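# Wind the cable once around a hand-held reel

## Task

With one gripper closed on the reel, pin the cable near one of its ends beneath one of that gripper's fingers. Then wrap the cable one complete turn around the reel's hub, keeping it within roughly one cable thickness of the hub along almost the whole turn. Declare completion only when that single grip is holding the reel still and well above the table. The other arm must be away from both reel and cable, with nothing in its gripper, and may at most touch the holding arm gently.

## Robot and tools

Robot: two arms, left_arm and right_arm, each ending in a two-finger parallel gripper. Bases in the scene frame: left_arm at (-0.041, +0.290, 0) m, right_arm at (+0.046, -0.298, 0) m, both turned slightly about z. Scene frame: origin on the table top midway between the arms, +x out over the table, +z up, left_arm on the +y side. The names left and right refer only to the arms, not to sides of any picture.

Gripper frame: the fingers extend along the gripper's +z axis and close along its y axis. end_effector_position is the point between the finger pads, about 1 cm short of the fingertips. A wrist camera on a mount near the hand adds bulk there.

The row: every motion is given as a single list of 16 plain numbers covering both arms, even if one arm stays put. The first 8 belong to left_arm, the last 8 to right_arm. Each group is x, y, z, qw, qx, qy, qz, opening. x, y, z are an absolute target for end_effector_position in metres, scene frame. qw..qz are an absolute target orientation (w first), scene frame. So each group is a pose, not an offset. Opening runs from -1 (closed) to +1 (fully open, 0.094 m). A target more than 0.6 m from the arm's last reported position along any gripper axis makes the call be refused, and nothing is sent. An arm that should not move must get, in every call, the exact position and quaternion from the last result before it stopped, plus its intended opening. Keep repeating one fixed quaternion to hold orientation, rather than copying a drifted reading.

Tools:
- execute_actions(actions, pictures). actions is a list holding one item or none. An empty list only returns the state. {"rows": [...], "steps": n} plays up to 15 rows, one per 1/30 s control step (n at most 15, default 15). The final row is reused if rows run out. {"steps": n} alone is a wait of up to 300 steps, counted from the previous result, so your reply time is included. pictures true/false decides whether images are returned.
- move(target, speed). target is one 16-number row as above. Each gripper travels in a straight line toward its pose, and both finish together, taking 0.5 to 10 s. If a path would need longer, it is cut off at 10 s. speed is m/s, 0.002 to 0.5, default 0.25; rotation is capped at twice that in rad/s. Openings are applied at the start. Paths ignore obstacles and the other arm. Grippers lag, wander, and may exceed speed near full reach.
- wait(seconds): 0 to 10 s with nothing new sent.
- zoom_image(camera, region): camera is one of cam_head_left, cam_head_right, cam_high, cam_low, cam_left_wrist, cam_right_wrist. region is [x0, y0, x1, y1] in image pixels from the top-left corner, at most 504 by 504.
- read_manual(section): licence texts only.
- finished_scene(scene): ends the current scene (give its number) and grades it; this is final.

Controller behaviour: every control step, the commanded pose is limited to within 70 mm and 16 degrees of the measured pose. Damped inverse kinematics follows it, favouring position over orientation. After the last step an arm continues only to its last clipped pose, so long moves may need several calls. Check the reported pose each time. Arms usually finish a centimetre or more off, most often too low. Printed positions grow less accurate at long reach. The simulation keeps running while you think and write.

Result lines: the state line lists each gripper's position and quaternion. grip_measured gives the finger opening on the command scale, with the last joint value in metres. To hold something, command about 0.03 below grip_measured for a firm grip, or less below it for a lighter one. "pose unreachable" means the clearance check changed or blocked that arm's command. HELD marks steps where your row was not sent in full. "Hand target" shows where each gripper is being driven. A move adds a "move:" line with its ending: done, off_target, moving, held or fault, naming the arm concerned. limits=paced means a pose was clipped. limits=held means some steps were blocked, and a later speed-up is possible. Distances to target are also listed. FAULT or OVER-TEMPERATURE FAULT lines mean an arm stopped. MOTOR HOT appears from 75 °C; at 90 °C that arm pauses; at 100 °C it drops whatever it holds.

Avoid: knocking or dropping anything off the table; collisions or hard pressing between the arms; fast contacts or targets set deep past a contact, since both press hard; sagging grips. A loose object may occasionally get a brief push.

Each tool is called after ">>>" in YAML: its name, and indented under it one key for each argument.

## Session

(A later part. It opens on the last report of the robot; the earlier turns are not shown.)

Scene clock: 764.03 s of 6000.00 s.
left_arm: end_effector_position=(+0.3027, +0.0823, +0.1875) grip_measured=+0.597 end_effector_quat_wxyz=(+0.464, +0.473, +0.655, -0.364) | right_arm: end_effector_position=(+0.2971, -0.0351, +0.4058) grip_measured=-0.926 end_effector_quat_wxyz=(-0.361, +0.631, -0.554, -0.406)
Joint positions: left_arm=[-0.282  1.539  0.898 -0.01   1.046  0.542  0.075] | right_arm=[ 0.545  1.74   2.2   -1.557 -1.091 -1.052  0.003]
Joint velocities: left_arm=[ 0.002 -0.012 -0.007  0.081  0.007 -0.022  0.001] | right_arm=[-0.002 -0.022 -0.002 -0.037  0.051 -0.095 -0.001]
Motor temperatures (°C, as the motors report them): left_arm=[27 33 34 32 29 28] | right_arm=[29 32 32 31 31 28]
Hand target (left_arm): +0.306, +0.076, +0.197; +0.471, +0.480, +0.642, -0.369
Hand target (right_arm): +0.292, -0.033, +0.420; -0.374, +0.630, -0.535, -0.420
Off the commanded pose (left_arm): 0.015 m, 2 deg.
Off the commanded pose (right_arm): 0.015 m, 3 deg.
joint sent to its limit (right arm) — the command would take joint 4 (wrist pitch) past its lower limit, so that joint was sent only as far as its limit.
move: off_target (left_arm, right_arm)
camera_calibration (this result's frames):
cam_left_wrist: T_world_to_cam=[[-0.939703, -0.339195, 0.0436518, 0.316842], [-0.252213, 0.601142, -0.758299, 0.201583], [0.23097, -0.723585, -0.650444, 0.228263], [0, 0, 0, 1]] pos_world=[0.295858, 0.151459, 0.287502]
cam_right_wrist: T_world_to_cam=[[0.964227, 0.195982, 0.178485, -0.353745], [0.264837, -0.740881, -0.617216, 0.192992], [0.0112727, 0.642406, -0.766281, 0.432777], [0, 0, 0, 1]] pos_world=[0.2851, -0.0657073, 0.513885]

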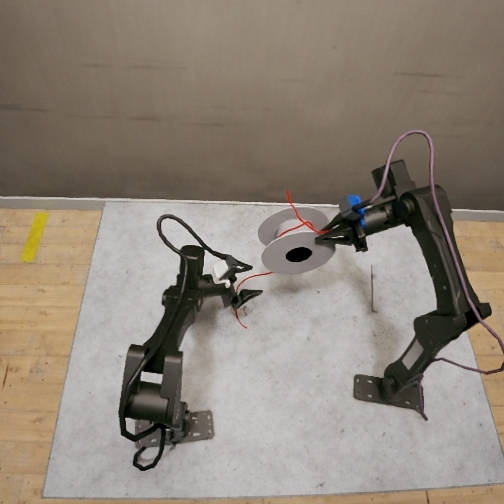

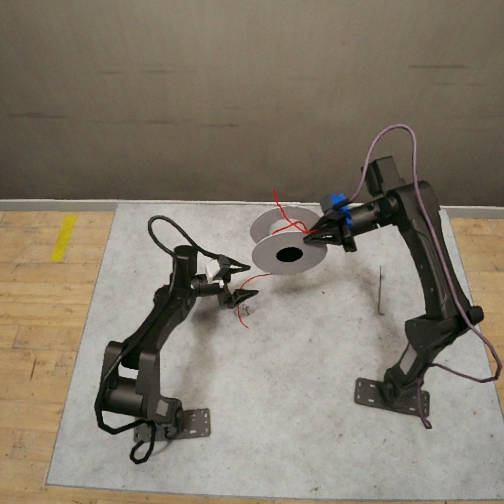

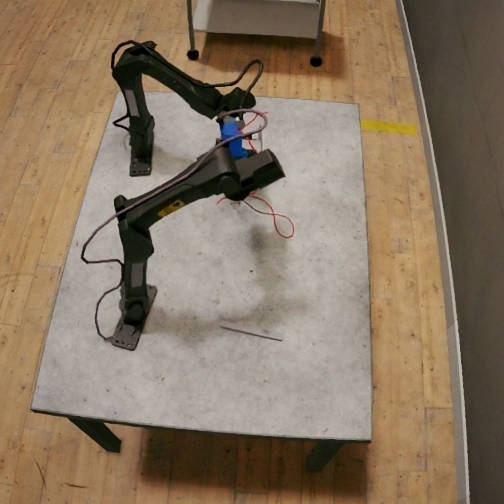

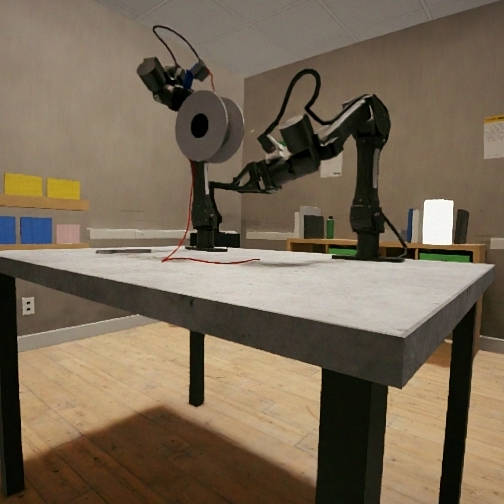

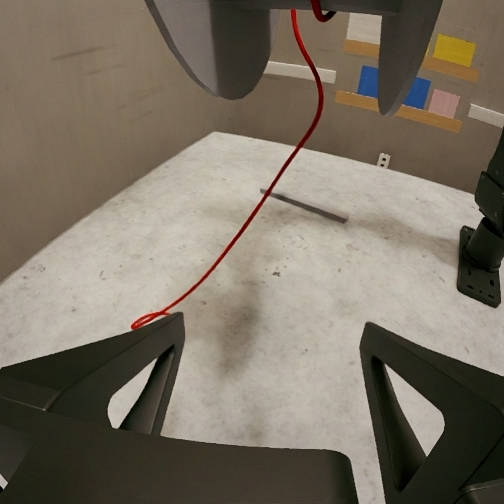

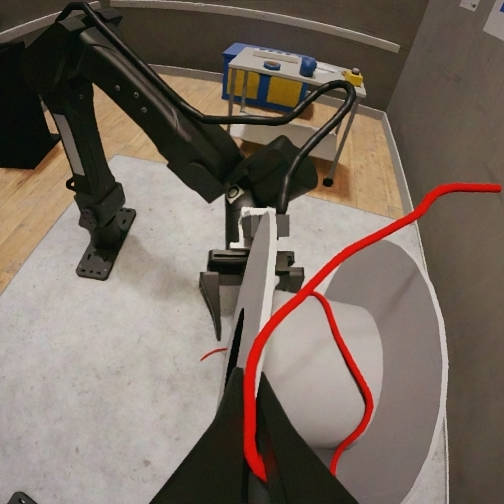

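>>> move:
  target: [0.335,0.06,0.12,0.47,0.47,0.63,-0.36,0.8,0.293,-0.032,0.42,-0.361,0.631,-0.554,-0.406,-1]
  speed: 0.15

>>> move:
  target: [0.375,-0.055,0.12,0.47,0.47,0.63,-0.36,0.8,0.293,-0.032,0.42,-0.361,0.631,-0.554,-0.406,-1]
  speed: 0.1

Scene clock: 770.13 s of 6000.00 s.
left_arm: end_effector_position=(+0.3413, +0.0623, +0.1265) grip_measured=+0.797 end_effector_quat_wxyz=(+0.486, +0.479, +0.637, -0.358) | right_arm: end_effector_position=(+0.3013, -0.0380, +0.4053) grip_measured=-0.926 end_effector_quat_wxyz=(-0.355, +0.623, -0.578, -0.390)
Joint positions: left_arm=[-0.321  1.824  0.882  0.396  1.022  0.488  0.084] | right_arm=[ 0.545  1.74   2.224 -1.557 -1.042 -1.     0.003]
Joint velocities: left_arm=[-0.012 -0.017 -0.007  0.022  0.022  0.007  0.   ] | right_arm=[ 0.002  0.027 -0.007 -0.037 -0.051 -0.007  0.001]
Motor temperatures (°C, as the motors report them): left_arm=[27 33 34 32 29 28] | right_arm=[29 32 32 31 31 28]
Hand target (left_arm): +0.335, +0.059, +0.119; +0.477, +0.478, +0.640, -0.366
Hand target (right_arm): +0.292, -0.033, +0.419; -0.367, +0.627, -0.555, -0.405
Off the commanded pose (left_arm): 0.009 m, 1 deg.
Off the commanded pose (right_arm): 0.018 m, 3 deg.
joint sent to its limit (right arm) — the command would take joint 4 (wrist pitch) past its lower limit, so that joint was sent only as far as its limit.
move: off_target (right_arm)
camera_calibration (this result's frames):
cam_left_wrist: T_world_to_cam=[[-0.942123, -0.335262, -0.00171526, 0.355302], [-0.207522, 0.587162, -0.782416, 0.16578], [0.263322, -0.736777, -0.622753, 0.151401], [0, 0, 0, 1]] pos_world=[0.329274, 0.133328, 0.224604]
cam_right_wrist: T_world_to_cam=[[0.973816, 0.158736, 0.162744, -0.355072], [0.225056, -0.774314, -0.591429, 0.189673], [0.0321342, 0.612569, -0.789763, 0.436318], [0, 0, 0, 1]] pos_world=[0.289067, -0.0640462, 0.514552]

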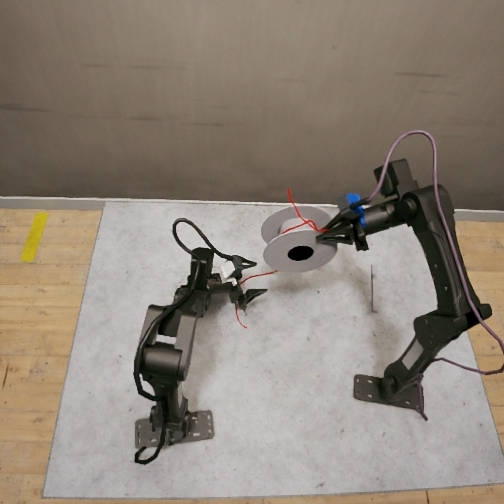

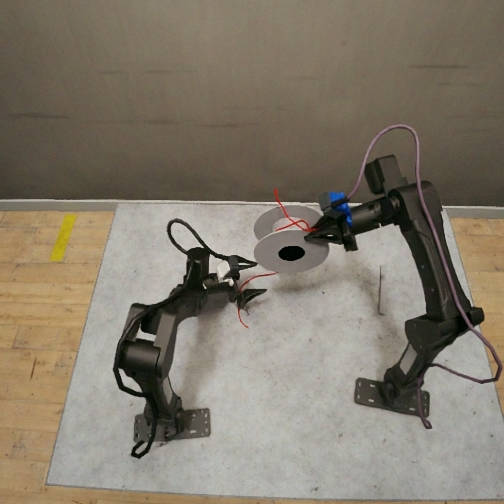

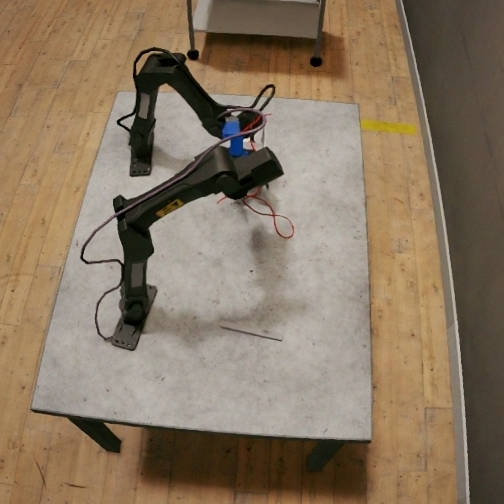

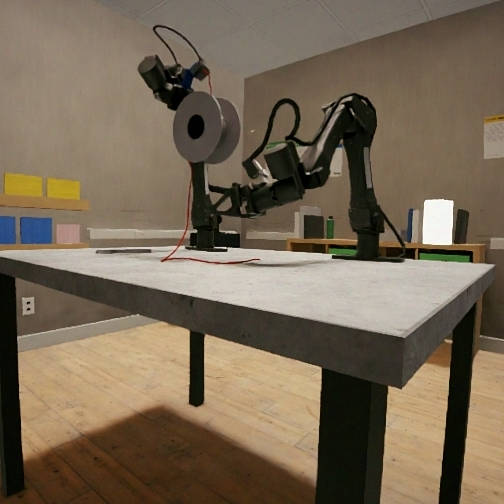

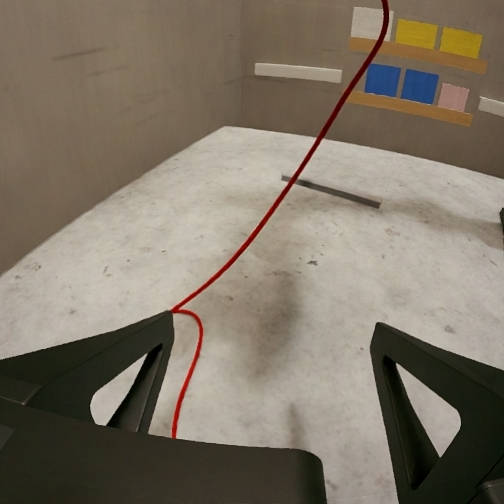

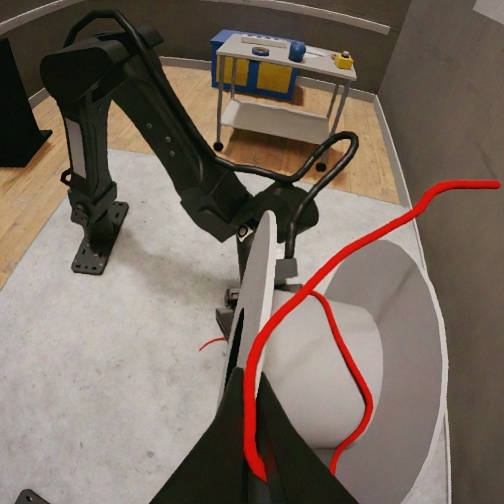

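Scene clock: 771.70 s of 6000.00 s.
left_arm: end_effector_position=(+0.3664, -0.0504, +0.1127) grip_measured=+0.797 end_effector_quat_wxyz=(+0.469, +0.478, +0.646, -0.366) | right_arm: end_effector_position=(+0.3036, -0.0393, +0.4023) grip_measured=-0.926 end_effector_quat_wxyz=(-0.354, +0.624, -0.583, -0.381)
Joint positions: left_arm=[-0.586  2.051  1.131  0.49   0.795  0.292  0.084] | right_arm=[ 0.545  1.74   2.224 -1.557 -1.02  -1.     0.003]
Joint velocities: left_arm=[-0.007 -0.002  0.002 -0.051  0.037  0.007 -0.001] | right_arm=[-0.027  0.002  0.007  0.022  0.081  0.022  0.   ]
Motor temperatures (°C, as the motors report them): left_arm=[27 33 34 32 29 28] | right_arm=[29 32 32 31 31 28]
Hand target (left_arm): +0.372, -0.056, +0.119; +0.477, +0.478, +0.641, -0.365
Hand target (right_arm): +0.292, -0.033, +0.419; -0.367, +0.627, -0.555, -0.405
Off the commanded pose (left_arm): 0.012 m, 1 deg.
Off the commanded pose (right_arm): 0.022 m, 5 deg.
joint sent to its limit (right arm) — the command would take joint 4 (wrist pitch) past its lower limit, so that joint was sent only as far as its limit.
move: off_target (left_arm, right_arm)
camera_calibration (this result's frames):
cam_left_wrist: T_world_to_cam=[[-0.944632, -0.326764, 0.0299294, 0.338938], [-0.231295, 0.598383, -0.767099, 0.233919], [0.232751, -0.731549, -0.64083, 0.0667359], [0, 0, 0, 1]] pos_world=[0.358743, 0.0196002, 0.212061]
cam_right_wrist: T_world_to_cam=[[0.974338, 0.151447, 0.16652, -0.358502], [0.220764, -0.787302, -0.57569, 0.180841], [0.0439151, 0.597678, -0.800533, 0.434888], [0, 0, 0, 1]] pos_world=[0.290281, -0.0632524, 0.511948]

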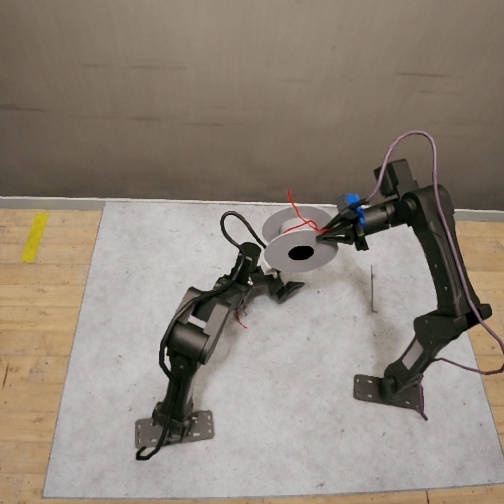

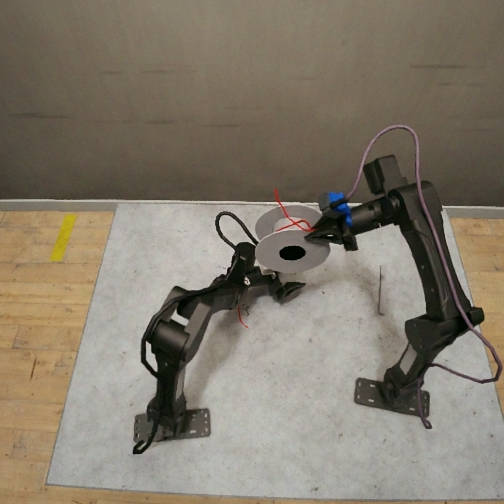

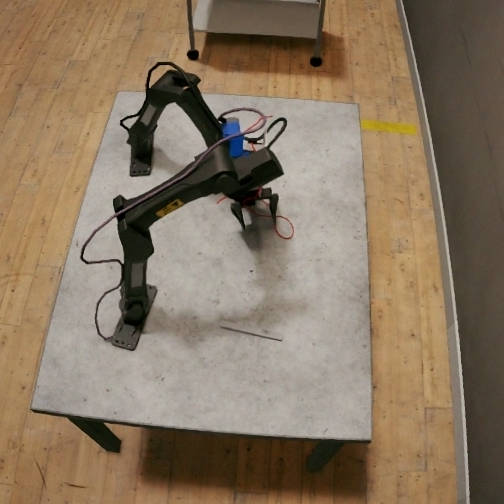

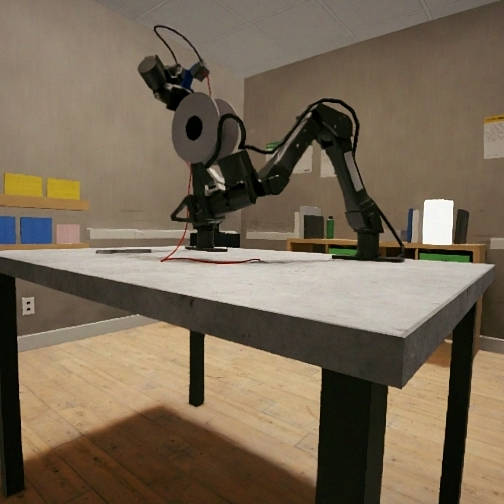

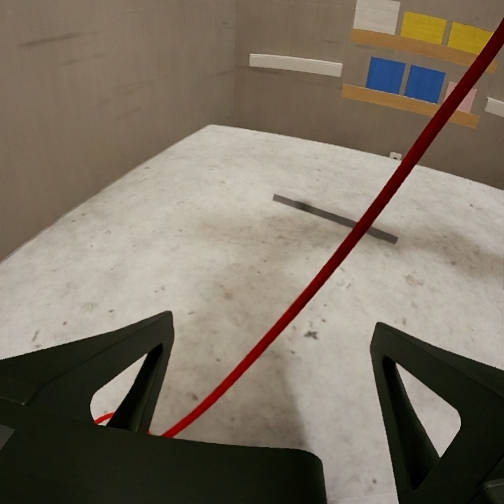

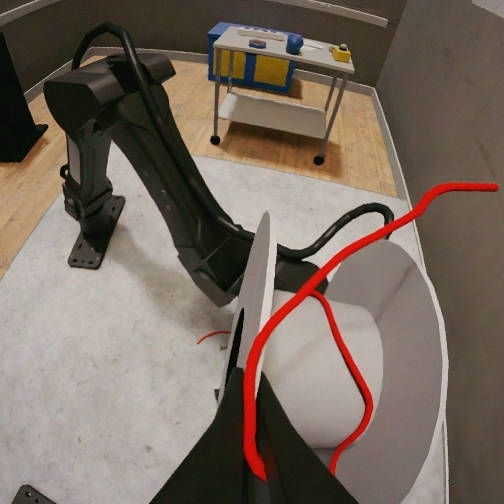

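Cable is deep in jaw; back 2.5 cm, close, then pull under the hub.

>>> move:
  target: [0.375,-0.025,0.12,0.47,0.47,0.63,-0.36,0.8,0.3,-0.036,0.42,-0.355,0.624,-0.58,-0.385,-1]
  speed: 0.1

>>> move:
  target: [0.375,-0.025,0.12,0.47,0.47,0.63,-0.36,-1,0.3,-0.036,0.42,-0.355,0.624,-0.58,-0.385,-1]

>>> move:
  target: [0.34,0.0,0.075,0.47,0.47,0.63,-0.36,-1,0.3,-0.036,0.42,-0.355,0.624,-0.58,-0.385,-1]
  speed: 0.03

Scene clock: 776.13 s of 6000.00 s.
left_arm: end_effector_position=(+0.3792, -0.0277, +0.1154) grip_measured=+0.797 end_effector_quat_wxyz=(+0.479, +0.475, +0.643, -0.363) | right_arm: end_effector_position=(+0.3064, -0.0420, +0.4073) grip_measured=-0.926 end_effector_quat_wxyz=(-0.355, +0.615, -0.600, -0.368)
Joint positions: left_arm=[-0.524  2.051  1.131  0.49   0.844  0.318  0.084] | right_arm=[ 0.545  1.74   2.26  -1.557 -0.984 -0.948  0.003]
Joint velocities: left_arm=[-0.007  0.002 -0.017 -0.037  0.11  -0.022 -0.   ] | right_arm=[-0.012  0.002  0.002  0.022  0.007 -0.007 -0.001]
Motor temperatures (°C, as the motors report them): left_arm=[27 34 34 33 28 28] | right_arm=[29 32 32 31 31 28]
Hand target (left_arm): +0.376, -0.025, +0.120; +0.478, +0.478, +0.640, -0.366
Hand target (right_arm): +0.299, -0.037, +0.420; -0.365, +0.618, -0.581, -0.384
Off the commanded pose (left_arm): 0.007 m, 1 deg.
Off the commanded pose (right_arm): 0.015 m, 3 deg.
joint sent to its limit (right arm) — the command would take joint 4 (wrist pitch) past its lower limit, so that joint was sent only as far as its limit.
move: off_target (right_arm)
camera_calibration (this result's frames):
cam_left_wrist: T_world_to_cam=[[-0.941443, -0.336632, 0.0190778, 0.358143], [-0.225646, 0.58699, -0.777513, 0.224054], [0.250537, -0.736289, -0.628577, 0.0737674], [0, 0, 0, 1]] pos_world=[0.369247, 0.0433592, 0.213741]
cam_right_wrist: T_world_to_cam=[[0.980081, 0.113057, 0.163275, -0.363794], [0.186442, -0.806996, -0.560354, 0.184431], [0.0684103, 0.579634, -0.812, 0.436791], [0, 0, 0, 1]] pos_world=[0.292281, -0.063214, 0.517419]

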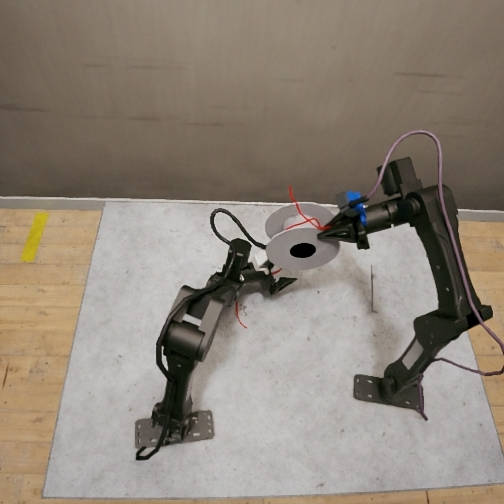

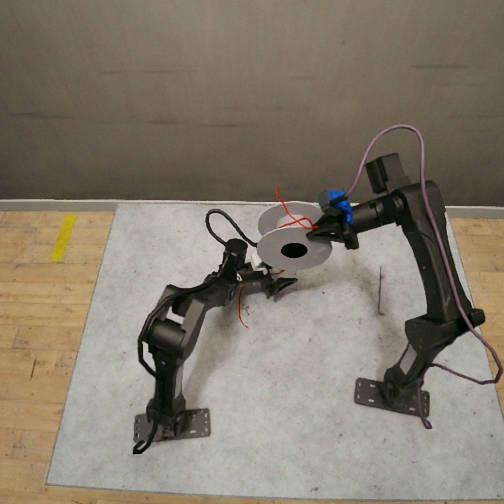

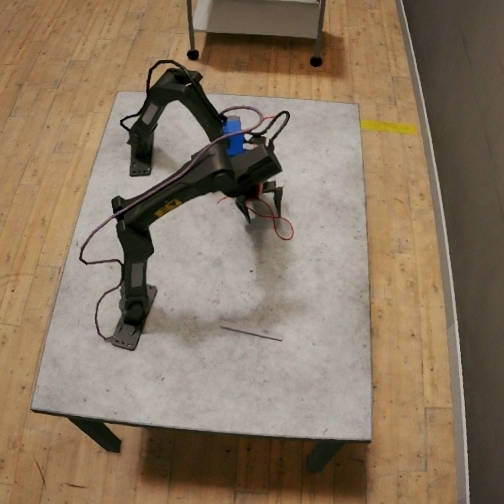

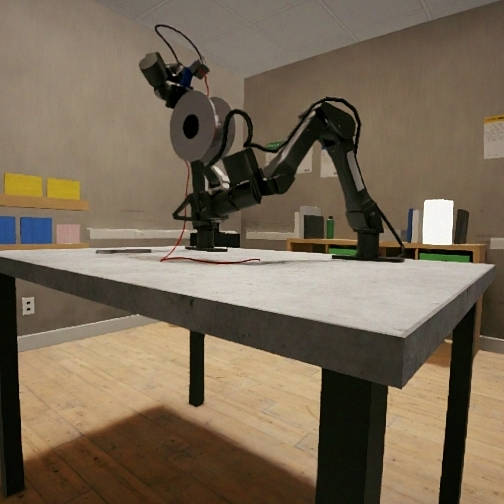

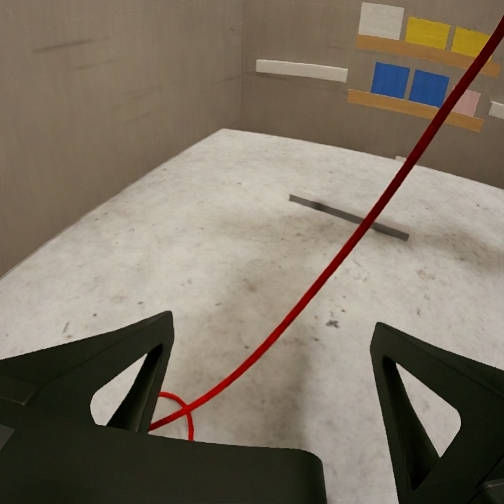

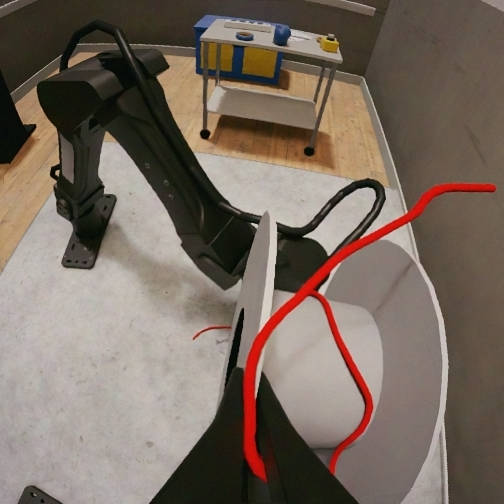

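Scene clock: 776.83 s of 6000.00 s.
left_arm: end_effector_position=(+0.3788, -0.0278, +0.1155) grip_measured=-0.954 end_effector_quat_wxyz=(+0.479, +0.476, +0.642, -0.364) | right_arm: end_effector_position=(+0.3085, -0.0433, +0.4048) grip_measured=-0.926 end_effector_quat_wxyz=(-0.354, +0.616, -0.605, -0.359)
Joint positions: left_arm=[-0.524  2.051  1.131  0.49   0.846  0.319  0.002] | right_arm=[ 0.545  1.74   2.26  -1.557 -0.964 -0.947  0.003]
Joint velocities: left_arm=[-0.002 -0.002  0.002 -0.022 -0.007 -0.007 -0.001] | right_arm=[-0.012 -0.007 -0.012  0.022 -0.022 -0.037  0.001]
Motor temperatures (°C, as the motors report them): left_arm=[27 34 34 33 28 28] | right_arm=[29 32 32 31 31 28]
Hand target (left_arm): +0.375, -0.025, +0.120; +0.478, +0.477, +0.640, -0.366
Hand target (right_arm): +0.299, -0.037, +0.419; -0.365, +0.618, -0.581, -0.384
Off the commanded pose (left_arm): 0.007 m, 0 deg.
Off the commanded pose (right_arm): 0.019 m, 4 deg.
joint sent to its limit (right arm) — the command would take joint 4 (wrist pitch) past its lower limit, so that joint was sent only as far as its limit.
move: off_target (right_arm)
camera_calibration (this result's frames):
cam_left_wrist: T_world_to_cam=[[-0.942417, -0.333936, 0.0183618, 0.358215], [-0.223211, 0.58715, -0.778095, 0.223322], [0.249053, -0.737389, -0.627878, 0.0742934], [0, 0, 0, 1]] pos_world=[0.368933, 0.0432806, 0.213836]
cam_right_wrist: T_world_to_cam=[[0.980353, 0.105436, 0.166705, -0.36708], [0.18086, -0.817782, -0.546372, 0.177142], [0.0787209, 0.565788, -0.820785, 0.435158], [0, 0, 0, 1]] pos_world=[0.293574, -0.0626404, 0.515151]

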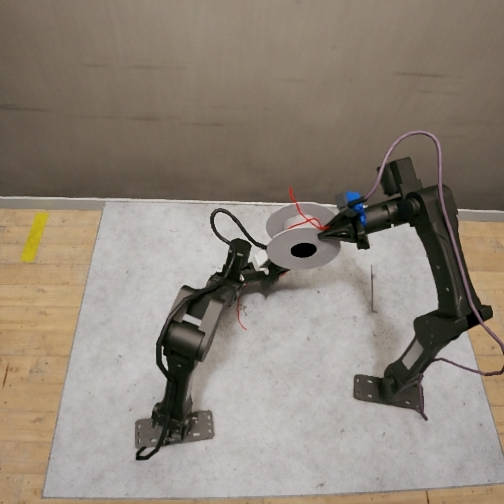

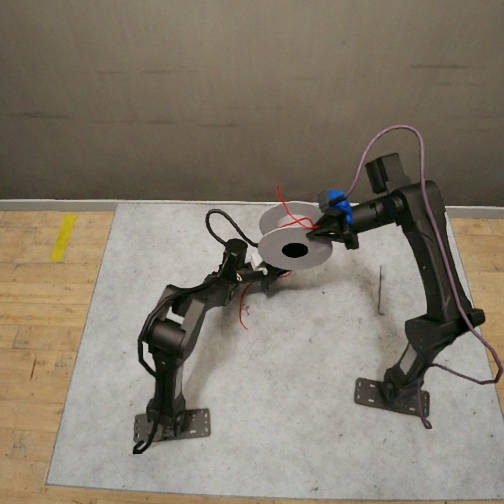

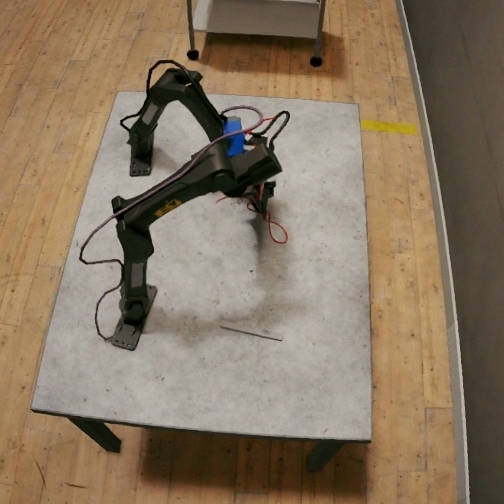

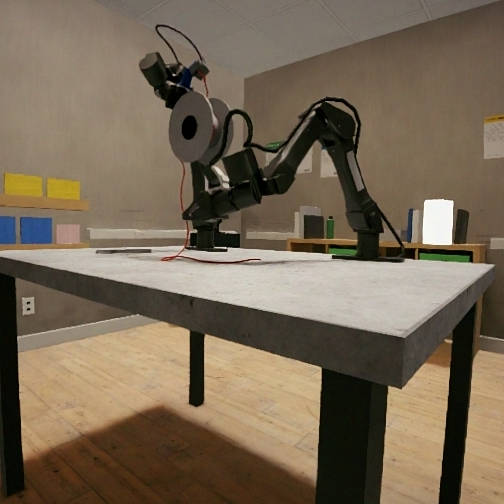

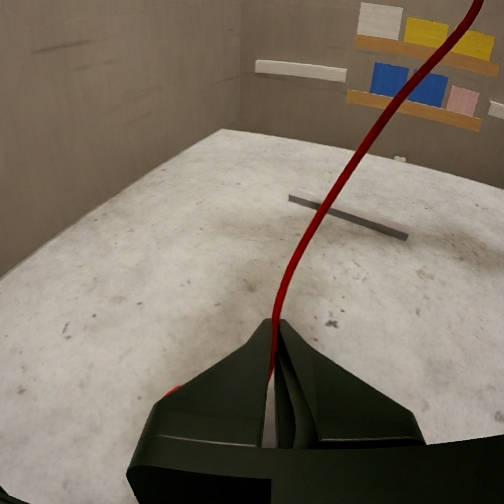

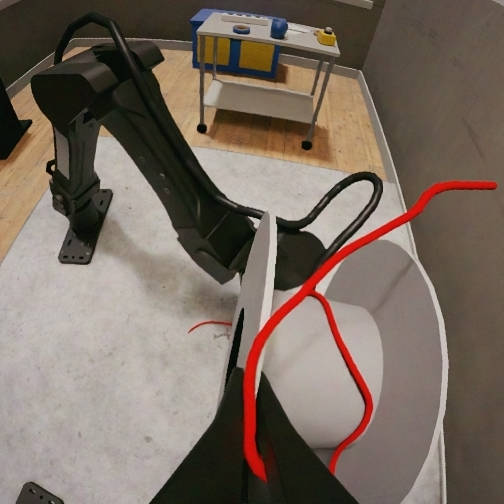

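Scene clock: 779.13 s of 6000.00 s.
left_arm: end_effector_position=(+0.3432, -0.0042, +0.0738) grip_measured=-0.954 end_effector_quat_wxyz=(+0.475, +0.477, +0.642, -0.366) | right_arm: end_effector_position=(+0.3086, -0.0434, +0.4047) grip_measured=-0.926 end_effector_quat_wxyz=(-0.354, +0.615, -0.606, -0.359)
Joint positions: left_arm=[-0.499  2.051  0.907  0.691  0.874  0.34   0.002] | right_arm=[ 0.545  1.74   2.26  -1.557 -0.963 -0.946  0.003]
Joint velocities: left_arm=[ 0.002  0.007 -0.012  0.007 -0.066  0.066 -0.001] | right_arm=[ 0.012  0.017 -0.012  0.022  0.066  0.007 -0.   ]
Motor temperatures (°C, as the motors report them): left_arm=[27 35 34 33 28 28] | right_arm=[29 32 32 31 31 28]
Hand target (left_arm): +0.341, +0.001, +0.075; +0.478, +0.478, +0.640, -0.366
Hand target (right_arm): +0.299, -0.037, +0.419; -0.365, +0.618, -0.581, -0.384
Off the commanded pose (left_arm): 0.005 m, 0 deg.
Off the commanded pose (right_arm): 0.019 m, 4 deg.
joint sent to its limit (right arm) — the command would take joint 4 (wrist pitch) past its lower limit, so that joint was sent only as far as its limit.
move: off_target (right_arm)
camera_calibration (this result's frames):
cam_left_wrist: T_world_to_cam=[[-0.944291, -0.328283, 0.0233497, 0.333591], [-0.224491, 0.590608, -0.775103, 0.169277], [0.240663, -0.737165, -0.631403, 0.0775944], [0, 0, 0, 1]] pos_world=[0.334334, 0.0667357, 0.172411]
cam_right_wrist: T_world_to_cam=[[0.980581, 0.104609, 0.165886, -0.366912], [0.179663, -0.818298, -0.545994, 0.177225], [0.0786282, 0.565195, -0.821202, 0.435275], [0, 0, 0, 1]] pos_world=[0.293721, -0.0626095, 0.515078]

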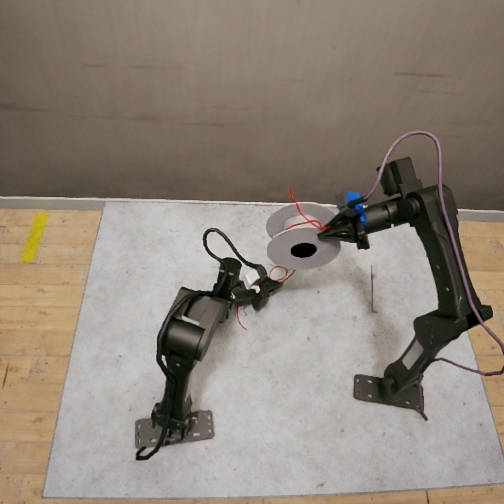

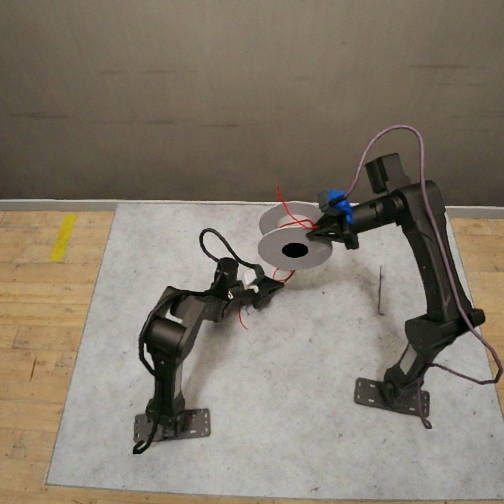

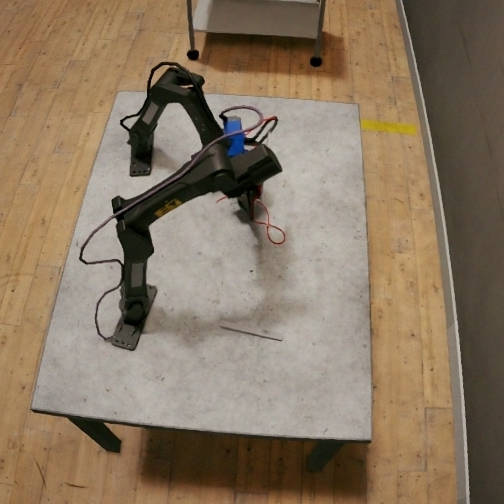

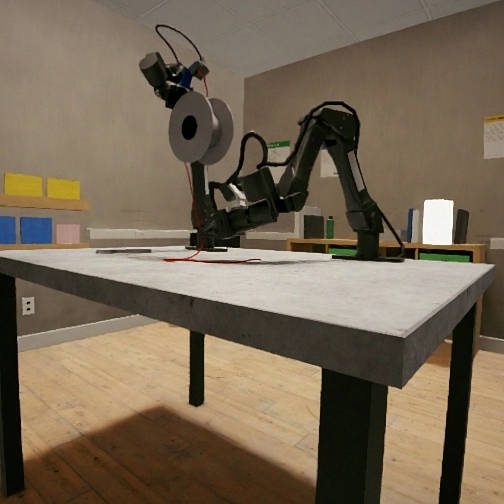

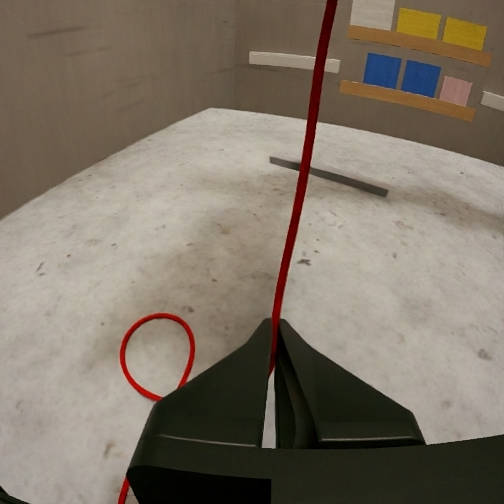

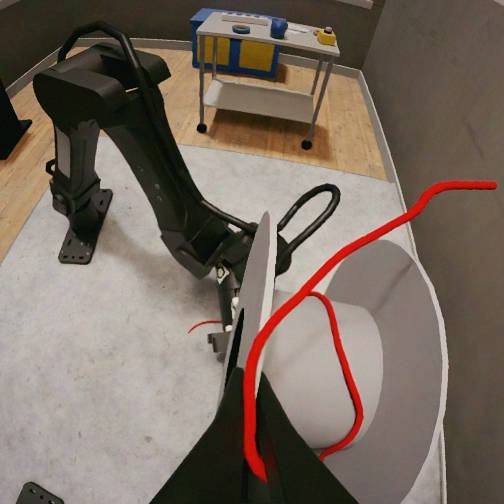

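>>> move:
  target: [0.335,0.035,0.06,0.47,0.47,0.63,-0.36,-1,0.3,-0.036,0.42,-0.355,0.624,-0.58,-0.385,-1]
  speed: 0.03

>>> zoom_image:
  camera: "cam_low"
  region: [100,0,350,250]

Scene clock: 789.20 s of 6000.00 s.
left_arm: end_effector_position=(+0.3414, +0.0287, +0.0674) grip_measured=-0.954 end_effector_quat_wxyz=(+0.487, +0.481, +0.631, -0.364) | right_arm: end_effector_position=(+0.3090, -0.0436, +0.4043) grip_measured=-0.926 end_effector_quat_wxyz=(-0.353, +0.615, -0.608, -0.358)
Joint positions: left_arm=[-0.411  2.051  0.846  0.735  0.96   0.404  0.002] | right_arm=[ 0.545  1.74   2.26  -1.557 -0.959 -0.943  0.003]
Joint velocities: left_arm=[ 0.002  0.012 -0.007  0.037 -0.037  0.007  0.001] | right_arm=[-0.012 -0.027 -0.007  0.022 -0.022 -0.022 -0.   ]
Motor temperatures (°C, as the motors report them): left_arm=[27 35 33 33 28 28] | right_arm=[29 32 32 31 32 28]
Hand target (left_arm): +0.336, +0.035, +0.060; +0.478, +0.477, +0.640, -0.366
Hand target (right_arm): +0.299, -0.037, +0.419; -0.365, +0.618, -0.581, -0.383
Off the commanded pose (left_arm): 0.012 m, 2 deg.
Off the commanded pose (right_arm): 0.020 m, 5 deg.
joint sent to its limit (right arm) — the command would take joint 4 (wrist pitch) past its lower limit, so that joint was sent only as far as its limit.
After step 180, 2.40 s passed at rest.
move: off_target (left_arm, right_arm)
camera_calibration (this result's frames):
cam_left_wrist: T_world_to_cam=[[-0.946625, -0.322331, -0.00163837, 0.34523], [-0.19647, 0.58101, -0.789827, 0.136179], [0.255538, -0.747349, -0.613327, 0.0922145], [0, 0, 0, 1]] pos_world=[0.329995, 0.101074, 0.164681]
cam_right_wrist: T_world_to_cam=[[0.981185, 0.101882, 0.164001, -0.366714], [0.176112, -0.820407, -0.543982, 0.176921], [0.079126, 0.56263, -0.822914, 0.435453], [0, 0, 0, 1]] pos_world=[0.2942, -0.0624906, 0.514724]

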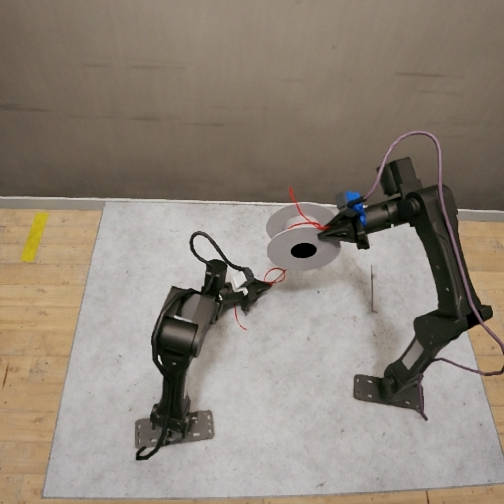

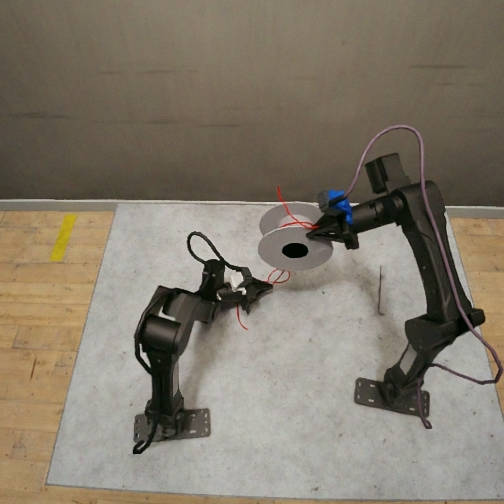

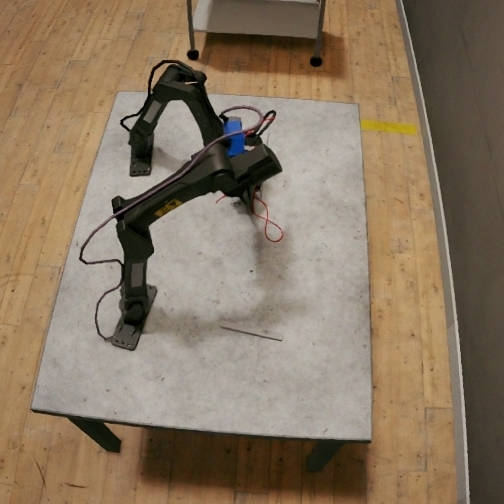

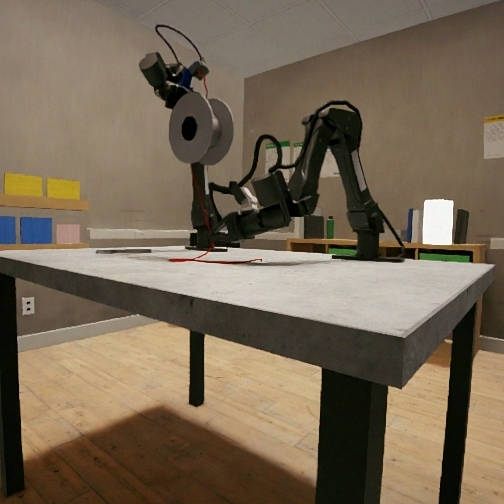

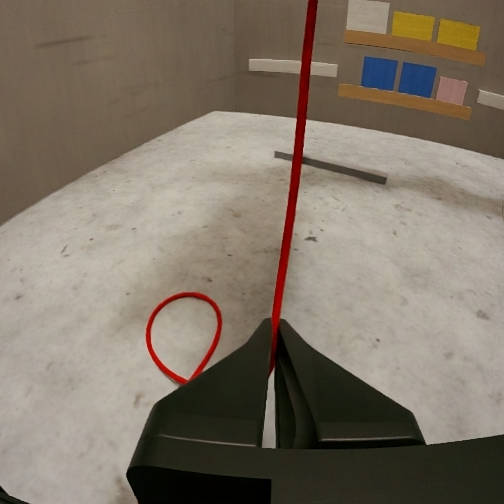

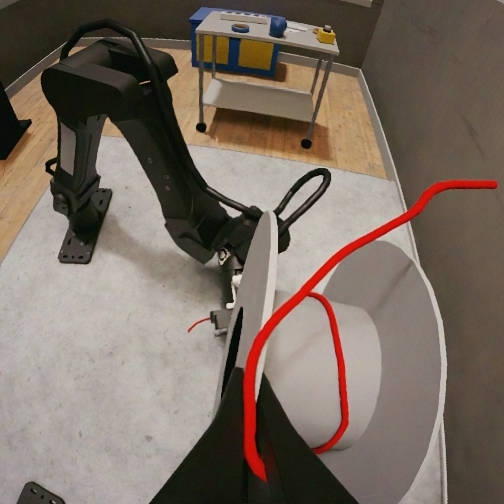

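Region (100, 0, 350, 250) of cam_low's 504x504 image, scaled by 2.016, with more detail than that image has.

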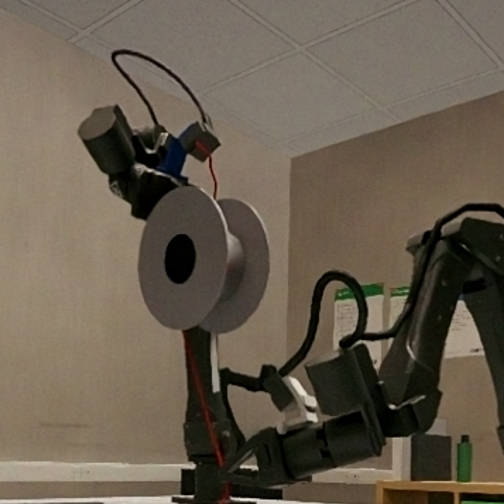

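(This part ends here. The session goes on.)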